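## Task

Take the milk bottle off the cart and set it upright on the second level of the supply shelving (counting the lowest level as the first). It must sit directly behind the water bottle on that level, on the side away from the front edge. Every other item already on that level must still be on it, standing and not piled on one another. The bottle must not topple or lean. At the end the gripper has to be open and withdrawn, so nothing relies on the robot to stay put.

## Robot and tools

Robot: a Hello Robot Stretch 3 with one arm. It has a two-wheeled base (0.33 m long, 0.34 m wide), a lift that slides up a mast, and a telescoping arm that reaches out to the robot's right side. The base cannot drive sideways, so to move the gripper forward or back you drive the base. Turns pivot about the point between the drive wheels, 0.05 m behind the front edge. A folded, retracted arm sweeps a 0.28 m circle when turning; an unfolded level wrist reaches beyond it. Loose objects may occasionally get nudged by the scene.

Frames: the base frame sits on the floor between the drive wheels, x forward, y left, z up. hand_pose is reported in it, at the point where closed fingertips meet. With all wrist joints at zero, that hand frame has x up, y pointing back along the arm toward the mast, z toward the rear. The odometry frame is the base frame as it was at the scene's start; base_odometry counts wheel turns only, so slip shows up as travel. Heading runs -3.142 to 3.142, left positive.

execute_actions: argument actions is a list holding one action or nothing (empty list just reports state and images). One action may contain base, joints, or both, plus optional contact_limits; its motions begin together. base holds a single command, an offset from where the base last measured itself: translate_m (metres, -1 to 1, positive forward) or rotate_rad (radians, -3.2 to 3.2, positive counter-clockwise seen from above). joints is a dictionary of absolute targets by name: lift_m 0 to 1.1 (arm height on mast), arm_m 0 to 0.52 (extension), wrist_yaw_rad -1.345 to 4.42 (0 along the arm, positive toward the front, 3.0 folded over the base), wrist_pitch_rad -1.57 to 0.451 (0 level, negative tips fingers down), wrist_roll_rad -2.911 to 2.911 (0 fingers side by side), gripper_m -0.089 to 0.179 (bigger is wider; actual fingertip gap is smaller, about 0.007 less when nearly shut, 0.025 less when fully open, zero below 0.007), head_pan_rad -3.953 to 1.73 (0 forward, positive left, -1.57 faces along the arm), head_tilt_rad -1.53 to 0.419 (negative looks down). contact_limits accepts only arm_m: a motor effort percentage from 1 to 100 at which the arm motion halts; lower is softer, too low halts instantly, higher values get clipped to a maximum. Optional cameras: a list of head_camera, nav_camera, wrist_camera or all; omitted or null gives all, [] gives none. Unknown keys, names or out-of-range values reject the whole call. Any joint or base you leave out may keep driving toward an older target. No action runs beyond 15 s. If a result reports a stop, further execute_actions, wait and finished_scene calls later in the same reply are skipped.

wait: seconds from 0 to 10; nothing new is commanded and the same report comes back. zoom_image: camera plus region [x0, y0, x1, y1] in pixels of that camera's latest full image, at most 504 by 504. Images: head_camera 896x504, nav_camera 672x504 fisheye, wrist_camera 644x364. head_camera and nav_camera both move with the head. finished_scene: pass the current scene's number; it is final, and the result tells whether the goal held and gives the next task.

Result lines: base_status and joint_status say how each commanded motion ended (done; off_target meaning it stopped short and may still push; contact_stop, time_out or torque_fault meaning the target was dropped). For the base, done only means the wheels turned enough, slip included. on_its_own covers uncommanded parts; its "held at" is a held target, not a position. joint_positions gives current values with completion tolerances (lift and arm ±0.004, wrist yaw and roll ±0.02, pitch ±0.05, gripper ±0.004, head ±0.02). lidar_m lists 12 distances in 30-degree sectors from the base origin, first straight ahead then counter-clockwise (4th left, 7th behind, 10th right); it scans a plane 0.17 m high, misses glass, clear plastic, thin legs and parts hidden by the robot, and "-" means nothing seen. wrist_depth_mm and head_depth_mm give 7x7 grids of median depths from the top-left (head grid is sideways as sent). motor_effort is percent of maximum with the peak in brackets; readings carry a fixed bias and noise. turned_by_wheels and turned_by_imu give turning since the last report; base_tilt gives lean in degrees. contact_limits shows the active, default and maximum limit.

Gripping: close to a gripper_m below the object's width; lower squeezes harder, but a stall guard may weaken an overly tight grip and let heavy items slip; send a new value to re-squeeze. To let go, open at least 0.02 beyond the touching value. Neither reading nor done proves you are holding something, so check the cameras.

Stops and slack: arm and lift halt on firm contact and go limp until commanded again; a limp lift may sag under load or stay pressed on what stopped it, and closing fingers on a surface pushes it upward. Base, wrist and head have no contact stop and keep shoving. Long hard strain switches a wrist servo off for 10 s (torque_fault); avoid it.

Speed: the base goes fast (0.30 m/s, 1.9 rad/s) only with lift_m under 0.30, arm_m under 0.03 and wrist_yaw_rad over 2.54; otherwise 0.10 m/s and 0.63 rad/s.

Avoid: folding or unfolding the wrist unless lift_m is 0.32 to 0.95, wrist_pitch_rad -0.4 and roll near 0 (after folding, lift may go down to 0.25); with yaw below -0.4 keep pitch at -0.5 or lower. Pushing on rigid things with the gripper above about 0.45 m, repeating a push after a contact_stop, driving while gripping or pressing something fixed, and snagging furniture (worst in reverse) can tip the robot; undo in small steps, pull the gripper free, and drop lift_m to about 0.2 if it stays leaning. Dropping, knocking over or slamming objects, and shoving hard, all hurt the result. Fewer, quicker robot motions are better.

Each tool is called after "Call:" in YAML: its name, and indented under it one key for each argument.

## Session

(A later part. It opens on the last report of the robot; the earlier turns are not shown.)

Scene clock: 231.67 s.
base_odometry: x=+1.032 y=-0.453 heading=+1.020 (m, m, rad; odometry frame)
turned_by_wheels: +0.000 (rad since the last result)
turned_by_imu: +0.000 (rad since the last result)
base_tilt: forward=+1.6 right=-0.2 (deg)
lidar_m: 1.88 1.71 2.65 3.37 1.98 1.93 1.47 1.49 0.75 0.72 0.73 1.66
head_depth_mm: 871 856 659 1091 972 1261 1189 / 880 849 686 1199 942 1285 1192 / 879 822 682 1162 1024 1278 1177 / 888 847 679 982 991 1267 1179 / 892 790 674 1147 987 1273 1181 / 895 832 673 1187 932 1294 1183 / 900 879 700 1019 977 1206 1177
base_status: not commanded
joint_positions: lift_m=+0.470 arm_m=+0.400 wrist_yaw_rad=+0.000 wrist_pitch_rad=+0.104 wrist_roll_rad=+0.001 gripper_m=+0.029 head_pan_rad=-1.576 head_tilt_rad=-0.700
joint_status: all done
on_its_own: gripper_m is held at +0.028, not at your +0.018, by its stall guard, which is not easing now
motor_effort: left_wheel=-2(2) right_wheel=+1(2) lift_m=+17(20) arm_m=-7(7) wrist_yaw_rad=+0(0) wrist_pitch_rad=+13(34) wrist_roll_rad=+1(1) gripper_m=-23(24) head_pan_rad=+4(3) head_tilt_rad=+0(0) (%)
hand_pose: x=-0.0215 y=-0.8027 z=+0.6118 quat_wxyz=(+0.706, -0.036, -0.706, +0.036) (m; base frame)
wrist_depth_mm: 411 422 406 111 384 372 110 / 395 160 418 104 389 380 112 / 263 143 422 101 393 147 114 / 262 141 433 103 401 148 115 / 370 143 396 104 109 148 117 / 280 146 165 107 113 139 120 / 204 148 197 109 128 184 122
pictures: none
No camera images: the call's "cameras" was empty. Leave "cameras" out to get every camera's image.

Call:
execute_actions:
  actions:
    - {"joints":{"gripper_m":0.1}}
  cameras: []

Call:
execute_actions:
  actions:
    - {"joints":{"arm_m":0.12}}
  cameras: []

Call:
execute_actions:
  actions:
    - {"base":{"translate_m":0.24},"joints":{"gripper_m":0.15,"lift_m":0.48}}
  cameras: ["wrist_camera"]

Scene clock: 237.27 s.
base_odometry: x=+1.032 y=-0.453 heading=+1.020 (m, m, rad; odometry frame)
turned_by_wheels: +0.000 (rad since the last result)
turned_by_imu: +0.000 (rad since the last result)
base_tilt: forward=+1.6 right=-0.2 (deg)
lidar_m: 1.89 1.70 2.66 3.36 1.98 1.93 1.47 1.50 0.75 0.72 0.73 1.65
head_depth_mm: 874 854 657 1091 971 1250 1189 / 880 850 685 1202 945 1272 1186 / 884 822 682 1156 1018 1274 1178 / 890 848 678 982 995 1272 1186 / 888 789 676 1150 986 1279 1181 / 895 829 671 1180 930 1289 1180 / 899 882 699 1025 979 1204 1180
base_status: not commanded
joint_positions: lift_m=+0.470 arm_m=+0.400 wrist_yaw_rad=+0.000 wrist_pitch_rad=+0.107 wrist_roll_rad=+0.001 gripper_m=+0.100 head_pan_rad=-1.576 head_tilt_rad=-0.700
joint_status: all done
motor_effort: left_wheel=-2(2) right_wheel=+2(2) lift_m=+17(17) arm_m=-6(6) wrist_yaw_rad=+1(2) wrist_pitch_rad=+12(13) wrist_roll_rad=+1(1) gripper_m=+1(95) head_pan_rad=+2(4) head_tilt_rad=+0(0) (%)
hand_pose: x=-0.0215 y=-0.8027 z=+0.6126 quat_wxyz=(+0.706, -0.037, -0.706, +0.037) (m; base frame)
wrist_depth_mm: 413 417 404 111 382 373 110 / 390 159 416 104 387 381 112 / 263 143 425 101 393 147 114 / 263 141 432 103 398 148 115 / 370 143 411 105 113 138 118 / 283 145 250 106 115 133 120 / 206 152 197 109 128 178 122
pictures: none
No camera images: the call's "cameras" was empty. Leave "cameras" out to get every camera's image.

Scene clock: 240.57 s.
base_odometry: x=+1.032 y=-0.453 heading=+1.020 (m, m, rad; odometry frame)
turned_by_wheels: +0.000 (rad since the last result)
turned_by_imu: +0.000 (rad since the last result)
base_tilt: forward=+1.6 right=-0.1 (deg)
lidar_m: 1.89 1.70 2.66 3.36 1.98 1.93 1.47 1.50 0.75 0.72 0.73 1.66
head_depth_mm: 872 855 658 1095 973 1252 1193 / 880 851 686 1199 942 1275 1193 / 884 823 682 1165 965 1276 1220 / 883 846 679 985 988 1292 1162 / 888 789 674 1147 990 1264 1184 / 893 831 670 1189 933 1286 1178 / 897 883 700 1027 982 1207 1177
base_status: not commanded
joint_positions: lift_m=+0.470 arm_m=+0.120 wrist_yaw_rad=+0.000 wrist_pitch_rad=+0.108 wrist_roll_rad=+0.001 gripper_m=+0.100 head_pan_rad=-1.576 head_tilt_rad=-0.700
joint_status: all done
motor_effort: left_wheel=-2(2) right_wheel=+2(1) lift_m=+16(17) arm_m=-7(5) wrist_yaw_rad=+1(0) wrist_pitch_rad=+11(12) wrist_roll_rad=+1(1) gripper_m=+0(1) head_pan_rad=+3(3) head_tilt_rad=+0(0) (%)
hand_pose: x=-0.0215 y=-0.5227 z=+0.6129 quat_wxyz=(+0.706, -0.038, -0.706, +0.038) (m; base frame)
wrist_depth_mm: 433 609 680 669 640 629 535 / 410 603 690 670 653 633 540 / 395 332 708 473 654 360 458 / 391 321 717 394 669 323 461 / 397 320 431 402 401 323 393 / 307 301 290 283 273 273 258 / 390 491 754 258 250 244 236
pictures: none
No camera images: the call's "cameras" was empty. Leave "cameras" out to get every camera's image.

Scene clock: 243.93 s.
base_odometry: x=+1.157 y=-0.249 heading=+1.020 (m, m, rad; odometry frame)
turned_by_wheels: +0.000 (rad since the last result)
turned_by_imu: +0.001 (rad since the last result)
base_tilt: forward=+1.6 right=-0.2 (deg)
lidar_m: 1.65 1.47 2.48 3.35 2.27 2.13 1.71 0.91 0.87 0.64 0.65 1.68
head_depth_mm: 883 844 691 1093 971 1287 1188 / 884 804 687 1015 969 1303 1203 / 891 839 683 1120 996 1264 1227 / 897 848 679 1188 920 1313 1162 / 885 833 675 1033 967 1215 1185 / 595 619 657 800 1511 1335 1178 / 521 1051 1216 1416 1578 1369 1172
base_status: done
joint_positions: lift_m=+0.480 arm_m=+0.120 wrist_yaw_rad=+0.000 wrist_pitch_rad=+0.108 wrist_roll_rad=+0.001 gripper_m=+0.150 head_pan_rad=-1.576 head_tilt_rad=-0.700
joint_status: all done
motor_effort: left_wheel=-2(1) right_wheel=+1(5) lift_m=+36(37) arm_m=-7(7) wrist_yaw_rad=+0(0) wrist_pitch_rad=+11(11) wrist_roll_rad=+1(1) gripper_m=+1(100) head_pan_rad=+3(4) head_tilt_rad=+0(0) (%)
hand_pose: x=-0.0215 y=-0.5227 z=+0.6220 quat_wxyz=(+0.706, -0.038, -0.706, +0.038) (m; base frame)
wrist_depth_mm: 804 258 454 673 653 634 618 / 813 270 446 673 660 643 629 / 818 269 439 282 673 443 401 / 842 272 438 283 423 390 405 / 863 283 417 288 417 392 386 / 876 - 312 287 296 270 286 / 911 288 277 270 261 253 246
pictures: wrist_camera
Images, in order (width x height): wrist_camera 644x364.

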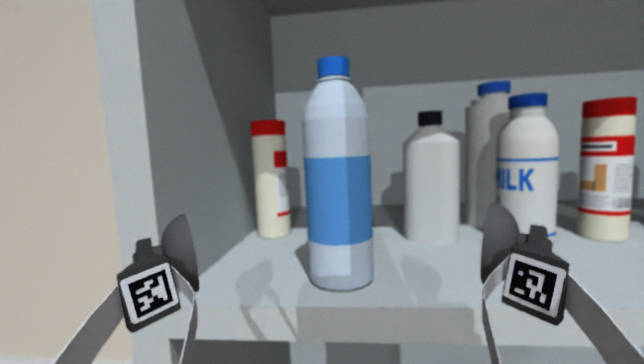

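Call:
execute_actions:
  actions:
    - {"base":{"translate_m":0.015},"joints":{"arm_m":0.295}}
  cameras: ["wrist_camera"]

Call:
execute_actions:
  actions:
    - {"joints":{"gripper_m":0.02}}
  cameras: []

Call:
execute_actions:
  actions:
    - {"joints":{"lift_m":0.52,"arm_m":0.285}}
  cameras: []

Call:
execute_actions:
  actions:
    - {"base":{"translate_m":-0.259}}
  cameras: []

Call:
execute_actions:
  actions:
    - {"joints":{"lift_m":0.481}}
  cameras: []

Call:
execute_actions:
  actions:
    - {"joints":{"gripper_m":0.12}}
  cameras: []

Call:
execute_actions:
  actions:
    - {"joints":{"arm_m":0.0}}

Scene clock: 251.97 s.
base_odometry: x=+1.165 y=-0.236 heading=+1.020 (m, m, rad; odometry frame)
turned_by_wheels: +0.000 (rad since the last result)
turned_by_imu: +0.000 (rad since the last result)
base_tilt: forward=+1.6 right=-0.2 (deg)
lidar_m: 1.63 1.47 2.46 3.35 2.30 2.14 1.72 0.93 0.76 0.64 1.18 1.68
head_depth_mm: 883 831 690 1002 974 1289 1190 / 886 855 686 1019 971 1301 1200 / 888 836 680 1157 970 - 1188 / 893 902 679 1193 911 1237 1180 / 869 821 677 978 960 1236 1178 / 541 588 657 799 1547 1370 1180 / 932 1069 1219 1426 1577 1368 1173
base_status: done
joint_positions: lift_m=+0.480 arm_m=+0.295 wrist_yaw_rad=+0.000 wrist_pitch_rad=+0.109 wrist_roll_rad=+0.001 gripper_m=+0.150 head_pan_rad=-1.576 head_tilt_rad=-0.700
joint_status: all done
motor_effort: left_wheel=-2(4) right_wheel=+2(4) lift_m=+36(36) arm_m=+5(4) wrist_yaw_rad=+0(0) wrist_pitch_rad=+11(11) wrist_roll_rad=+1(1) gripper_m=+0(0) head_pan_rad=+3(4) head_tilt_rad=+0(0) (%)
hand_pose: x=-0.0214 y=-0.6970 z=+0.6220 quat_wxyz=(+0.706, -0.038, -0.706, +0.038) (m; base frame)
wrist_depth_mm: 167 224 393 106 103 479 464 / 165 221 388 103 100 484 287 / 164 219 291 105 102 238 279 / 164 219 292 108 104 238 283 / 162 204 301 111 106 250 287 / 161 - 298 113 107 255 258 / 156 210 224 116 109 210 206
pictures: wrist_camera
Images, in order (width x height): wrist_camera 644x364.

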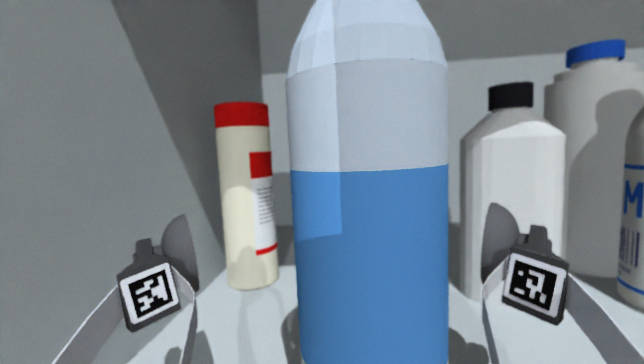

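Scene clock: 253.77 s.
base_odometry: x=+1.165 y=-0.236 heading=+1.020 (m, m, rad; odometry frame)
turned_by_wheels: +0.000 (rad since the last result)
turned_by_imu: +0.000 (rad since the last result)
base_tilt: forward=+1.6 right=-0.2 (deg)
lidar_m: 1.64 1.47 2.46 3.33 2.30 2.13 1.72 0.93 0.76 0.64 1.18 1.67
head_depth_mm: 878 834 690 1004 973 1292 1192 / 889 855 688 1021 972 1311 1203 / 890 834 682 1156 994 - 1187 / 895 899 679 1191 914 1239 1184 / 873 820 678 983 963 1240 1185 / 539 585 657 798 1554 1374 1180 / 929 1069 1225 1420 1588 1368 1179
base_status: not commanded
joint_positions: lift_m=+0.480 arm_m=+0.295 wrist_yaw_rad=-0.004 wrist_pitch_rad=+0.109 wrist_roll_rad=+0.001 gripper_m=+0.021 head_pan_rad=-1.576 head_tilt_rad=-0.700
joint_status: all done
motor_effort: left_wheel=-2(3) right_wheel=+2(3) lift_m=+36(36) arm_m=+4(5) wrist_yaw_rad=+2(4) wrist_pitch_rad=+11(11) wrist_roll_rad=+1(1) gripper_m=-27(100) head_pan_rad=+4(3) head_tilt_rad=+0(0) (%)
hand_pose: x=-0.0223 y=-0.6970 z=+0.6220 quat_wxyz=(+0.706, -0.039, -0.706, +0.037) (m; base frame)
wrist_depth_mm: 167 226 360 101 486 481 466 / 166 224 324 99 497 488 285 / 165 221 286 101 503 239 279 / 165 219 289 103 511 238 283 / 164 218 291 105 110 242 287 / 163 216 272 107 113 241 259 / 161 202 223 109 192 211 205
pictures: none
No camera images: the call's "cameras" was empty. Leave "cameras" out to get every camera's image.

Scene clock: 254.93 s.
base_odometry: x=+1.165 y=-0.236 heading=+1.020 (m, m, rad; odometry frame)
turned_by_wheels: +0.000 (rad since the last result)
turned_by_imu: +0.000 (rad since the last result)
base_tilt: forward=+1.6 right=-0.1 (deg)
lidar_m: 1.63 1.47 2.45 3.34 2.31 2.14 1.73 0.93 0.76 0.64 1.18 1.68
head_depth_mm: 882 833 690 1005 976 1289 1198 / 886 859 686 1024 970 1308 1205 / 891 832 682 1160 992 - 1186 / 895 899 678 1191 874 1266 1186 / 871 824 674 986 958 1240 1183 / 540 587 655 797 1543 1368 1182 / 923 1072 1218 1417 1585 1372 1184
base_status: not commanded
joint_positions: lift_m=+0.519 arm_m=+0.285 wrist_yaw_rad=-0.002 wrist_pitch_rad=+0.064 wrist_roll_rad=+0.001 gripper_m=+0.028 head_pan_rad=-1.576 head_tilt_rad=-0.700
joint_status: all done
on_its_own: gripper_m is held at +0.027, not at your +0.020, by its stall guard, which is still easing; wrist_pitch_rad is at rest, and its effort (+33) is outside its rest range (-20 to +32)
motor_effort: left_wheel=-2(2) right_wheel=+2(3) lift_m=+39(41) arm_m=-7(9) wrist_yaw_rad=+2(2) wrist_pitch_rad=+33(36) wrist_roll_rad=+1(1) gripper_m=-17(27) head_pan_rad=+2(3) head_tilt_rad=+0(0) (%)
hand_pose: x=-0.0219 y=-0.6876 z=+0.6503 quat_wxyz=(+0.707, -0.023, -0.707, +0.022) (m; base frame)
wrist_depth_mm: 166 224 359 103 487 478 467 / 166 222 322 100 496 493 314 / 165 220 292 101 508 325 288 / 164 219 297 103 515 246 294 / 163 217 294 105 110 251 299 / 163 216 295 107 114 256 284 / 161 202 262 109 228 248 240
pictures: none
No camera images: the call's "cameras" was empty. Leave "cameras" out to get every camera's image.

Scene clock: 258.47 s.
base_odometry: x=+1.030 y=-0.456 heading=+1.020 (m, m, rad; odometry frame)
turned_by_wheels: +0.000 (rad since the last result)
turned_by_imu: +0.000 (rad since the last result)
base_tilt: forward=+1.6 right=-0.2 (deg)
lidar_m: 1.89 1.70 2.66 3.36 1.96 1.93 1.47 1.50 0.74 0.72 0.73 1.66
head_depth_mm: 873 853 659 1092 975 1251 1193 / 875 846 684 1197 943 1277 1189 / 877 819 682 1157 993 - 1186 / 885 846 678 975 871 1270 1187 / 891 788 674 1152 991 1292 1187 / 891 827 670 1180 988 1298 1181 / 896 879 702 1047 980 1209 1174
base_status: done
joint_positions: lift_m=+0.519 arm_m=+0.285 wrist_yaw_rad=-0.001 wrist_pitch_rad=+0.064 wrist_roll_rad=+0.001 gripper_m=+0.028 head_pan_rad=-1.576 head_tilt_rad=-0.700
joint_status: not commanded
on_its_own: gripper_m is held at +0.027, not at your +0.020, by its stall guard, which is not easing now; wrist_pitch_rad is at rest, and its effort (+34) is outside its rest range (-20 to +32)
motor_effort: left_wheel=-2(5) right_wheel=+2(3) lift_m=+39(39) arm_m=-6(7) wrist_yaw_rad=+1(2) wrist_pitch_rad=+34(33) wrist_roll_rad=+1(1) gripper_m=-24(23) head_pan_rad=+4(4) head_tilt_rad=+0(0) (%)
hand_pose: x=-0.0216 y=-0.6876 z=+0.6503 quat_wxyz=(+0.707, -0.022, -0.707, +0.022) (m; base frame)
wrist_depth_mm: 427 521 512 103 480 466 459 / 429 538 521 100 481 481 471 / 432 547 270 102 231 490 477 / 430 551 258 103 235 495 214 / 429 515 262 105 110 400 213 / 344 367 277 107 113 323 212 / 274 272 262 109 229 245 212
pictures: none
No camera images: the call's "cameras" was empty. Leave "cameras" out to get every camera's image.

Scene clock: 259.63 s.
base_odometry: x=+1.030 y=-0.456 heading=+1.020 (m, m, rad; odometry frame)
turned_by_wheels: +0.000 (rad since the last result)
turned_by_imu: +0.000 (rad since the last result)
base_tilt: forward=+1.6 right=-0.2 (deg)
lidar_m: 1.89 1.71 2.66 3.35 1.97 1.93 1.47 1.50 0.74 0.72 0.73 1.66
head_depth_mm: 874 855 661 1095 969 1253 1188 / 879 844 686 1199 947 1285 1189 / 885 819 679 1153 971 - 1185 / 885 846 678 978 888 1237 1181 / 889 790 675 1147 992 1282 1183 / 896 829 671 1190 987 1288 1178 / 897 878 703 1051 982 1206 1175
base_status: not commanded
joint_positions: lift_m=+0.481 arm_m=+0.285 wrist_yaw_rad=-0.001 wrist_pitch_rad=+0.101 wrist_roll_rad=+0.001 gripper_m=+0.028 head_pan_rad=-1.576 head_tilt_rad=-0.700
joint_status: all done
on_its_own: gripper_m is held at +0.027, not at your +0.020, by its stall guard, which is not easing now
motor_effort: left_wheel=-2(2) right_wheel=+2(2) lift_m=+16(37) arm_m=-6(7) wrist_yaw_rad=+0(1) wrist_pitch_rad=+15(34) wrist_roll_rad=+1(1) gripper_m=-23(23) head_pan_rad=+3(4) head_tilt_rad=+0(0) (%)
hand_pose: x=-0.0216 y=-0.6876 z=+0.6219 quat_wxyz=(+0.706, -0.035, -0.706, +0.035) (m; base frame)
wrist_depth_mm: 431 535 517 101 491 472 468 / 425 544 527 99 236 482 472 / 436 550 260 101 230 483 216 / 431 556 255 103 235 496 214 / 431 493 261 105 110 354 214 / 326 320 270 107 114 279 214 / 233 230 223 109 192 210 195
pictures: none
No camera images: the call's "cameras" was empty. Leave "cameras" out to get every camera's image.

Scene clock: 261.03 s.
base_odometry: x=+1.030 y=-0.456 heading=+1.020 (m, m, rad; odometry frame)
turned_by_wheels: +0.000 (rad since the last result)
turned_by_imu: +0.000 (rad since the last result)
base_tilt: forward=+1.6 right=-0.2 (deg)
lidar_m: 1.89 1.70 2.67 3.35 1.97 1.93 1.46 1.50 0.75 0.72 0.73 1.66
head_depth_mm: 872 853 658 1096 971 1257 1195 / 877 845 688 1198 945 1288 1194 / 886 819 684 1156 968 - 1183 / 884 848 677 978 896 1242 1181 / 889 789 674 1146 985 1291 1183 / 893 825 671 1183 984 1287 1182 / 897 883 702 1051 984 1209 1180
base_status: not commanded
joint_positions: lift_m=+0.481 arm_m=+0.285 wrist_yaw_rad=-0.001 wrist_pitch_rad=+0.107 wrist_roll_rad=+0.001 gripper_m=+0.120 head_pan_rad=-1.576 head_tilt_rad=-0.700
joint_status: all done
motor_effort: left_wheel=-2(2) right_wheel=+2(2) lift_m=+17(17) arm_m=-6(6) wrist_yaw_rad=+2(1) wrist_pitch_rad=+12(15) wrist_roll_rad=+1(1) gripper_m=+1(98) head_pan_rad=+3(2) head_tilt_rad=+0(0) (%)
hand_pose: x=-0.0216 y=-0.6876 z=+0.6236 quat_wxyz=(+0.706, -0.038, -0.706, +0.037) (m; base frame)
wrist_depth_mm: 432 535 522 102 489 479 466 / 432 542 532 100 236 484 472 / 431 549 260 101 231 488 218 / 431 559 256 103 235 499 214 / 428 498 265 105 181 440 214 / 332 340 266 107 246 - 214 / 236 230 226 109 194 211 190
pictures: none
No camera images: the call's "cameras" was empty. Leave "cameras" out to get every camera's image.

Scene clock: 264.37 s.
base_odometry: x=+1.030 y=-0.456 heading=+1.020 (m, m, rad; odometry frame)
turned_by_wheels: +0.000 (rad since the last result)
turned_by_imu: +0.000 (rad since the last result)
base_tilt: forward=+1.6 right=-0.2 (deg)
lidar_m: 1.89 1.70 2.67 3.36 1.97 1.93 1.47 1.49 0.74 0.72 0.73 1.66
head_depth_mm: 873 858 660 1099 976 1254 1195 / 877 846 687 1201 942 1277 1191 / 882 820 683 1159 969 1296 1188 / 887 849 679 985 912 1285 1203 / 889 787 675 1146 988 1294 1185 / 893 829 672 1187 987 1292 1179 / 901 880 700 1046 977 1211 1175
base_status: not commanded
joint_positions: lift_m=+0.481 arm_m=+0.000 wrist_yaw_rad=+0.000 wrist_pitch_rad=+0.108 wrist_roll_rad=+0.001 gripper_m=+0.120 head_pan_rad=-1.576 head_tilt_rad=-0.700
joint_status: all done
motor_effort: left_wheel=-2(2) right_wheel=+2(2) lift_m=+17(17) arm_m=-7(7) wrist_yaw_rad=+1(1) wrist_pitch_rad=+11(12) wrist_roll_rad=+1(1) gripper_m=+1(0) head_pan_rad=+3(4) head_tilt_rad=+0(0) (%)
hand_pose: x=-0.0215 y=-0.4027 z=+0.6239 quat_wxyz=(+0.706, -0.038, -0.706, +0.038) (m; base frame)
wrist_depth_mm: 439 600 712 740 749 729 519 / 440 613 813 800 769 747 526 / 437 602 828 404 775 581 522 / 434 594 838 405 530 577 541 / 438 533 527 408 476 446 432 / 421 403 388 378 370 - 345 / 456 629 873 872 835 821 518
pictures: head_camera (sideways: a quarter turn clockwise sets it upright), nav_camera (sideways: a quarter turn counterclockwise sets it upright), wrist_camera
Images, in order (width x height): head_camera 896x504, nav_camera 672x504, wrist_camera 644x364.

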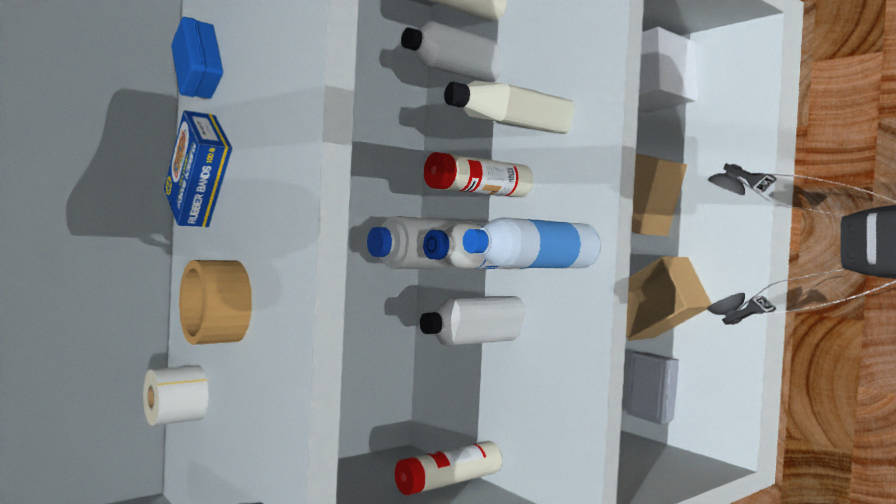

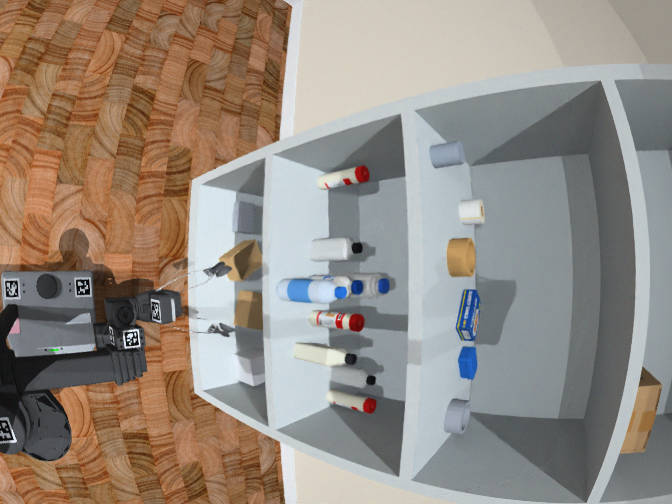

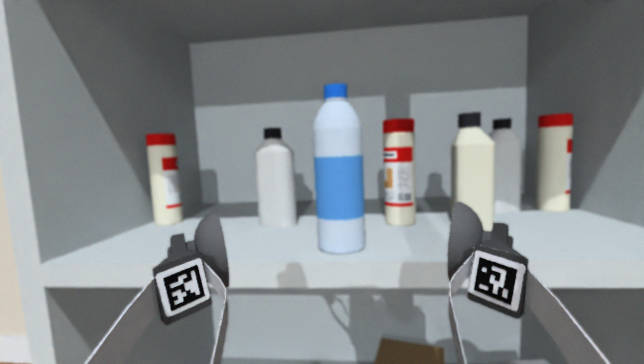

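Call:
finished_scene:
  scene: 2

The scene is finished: the task was done.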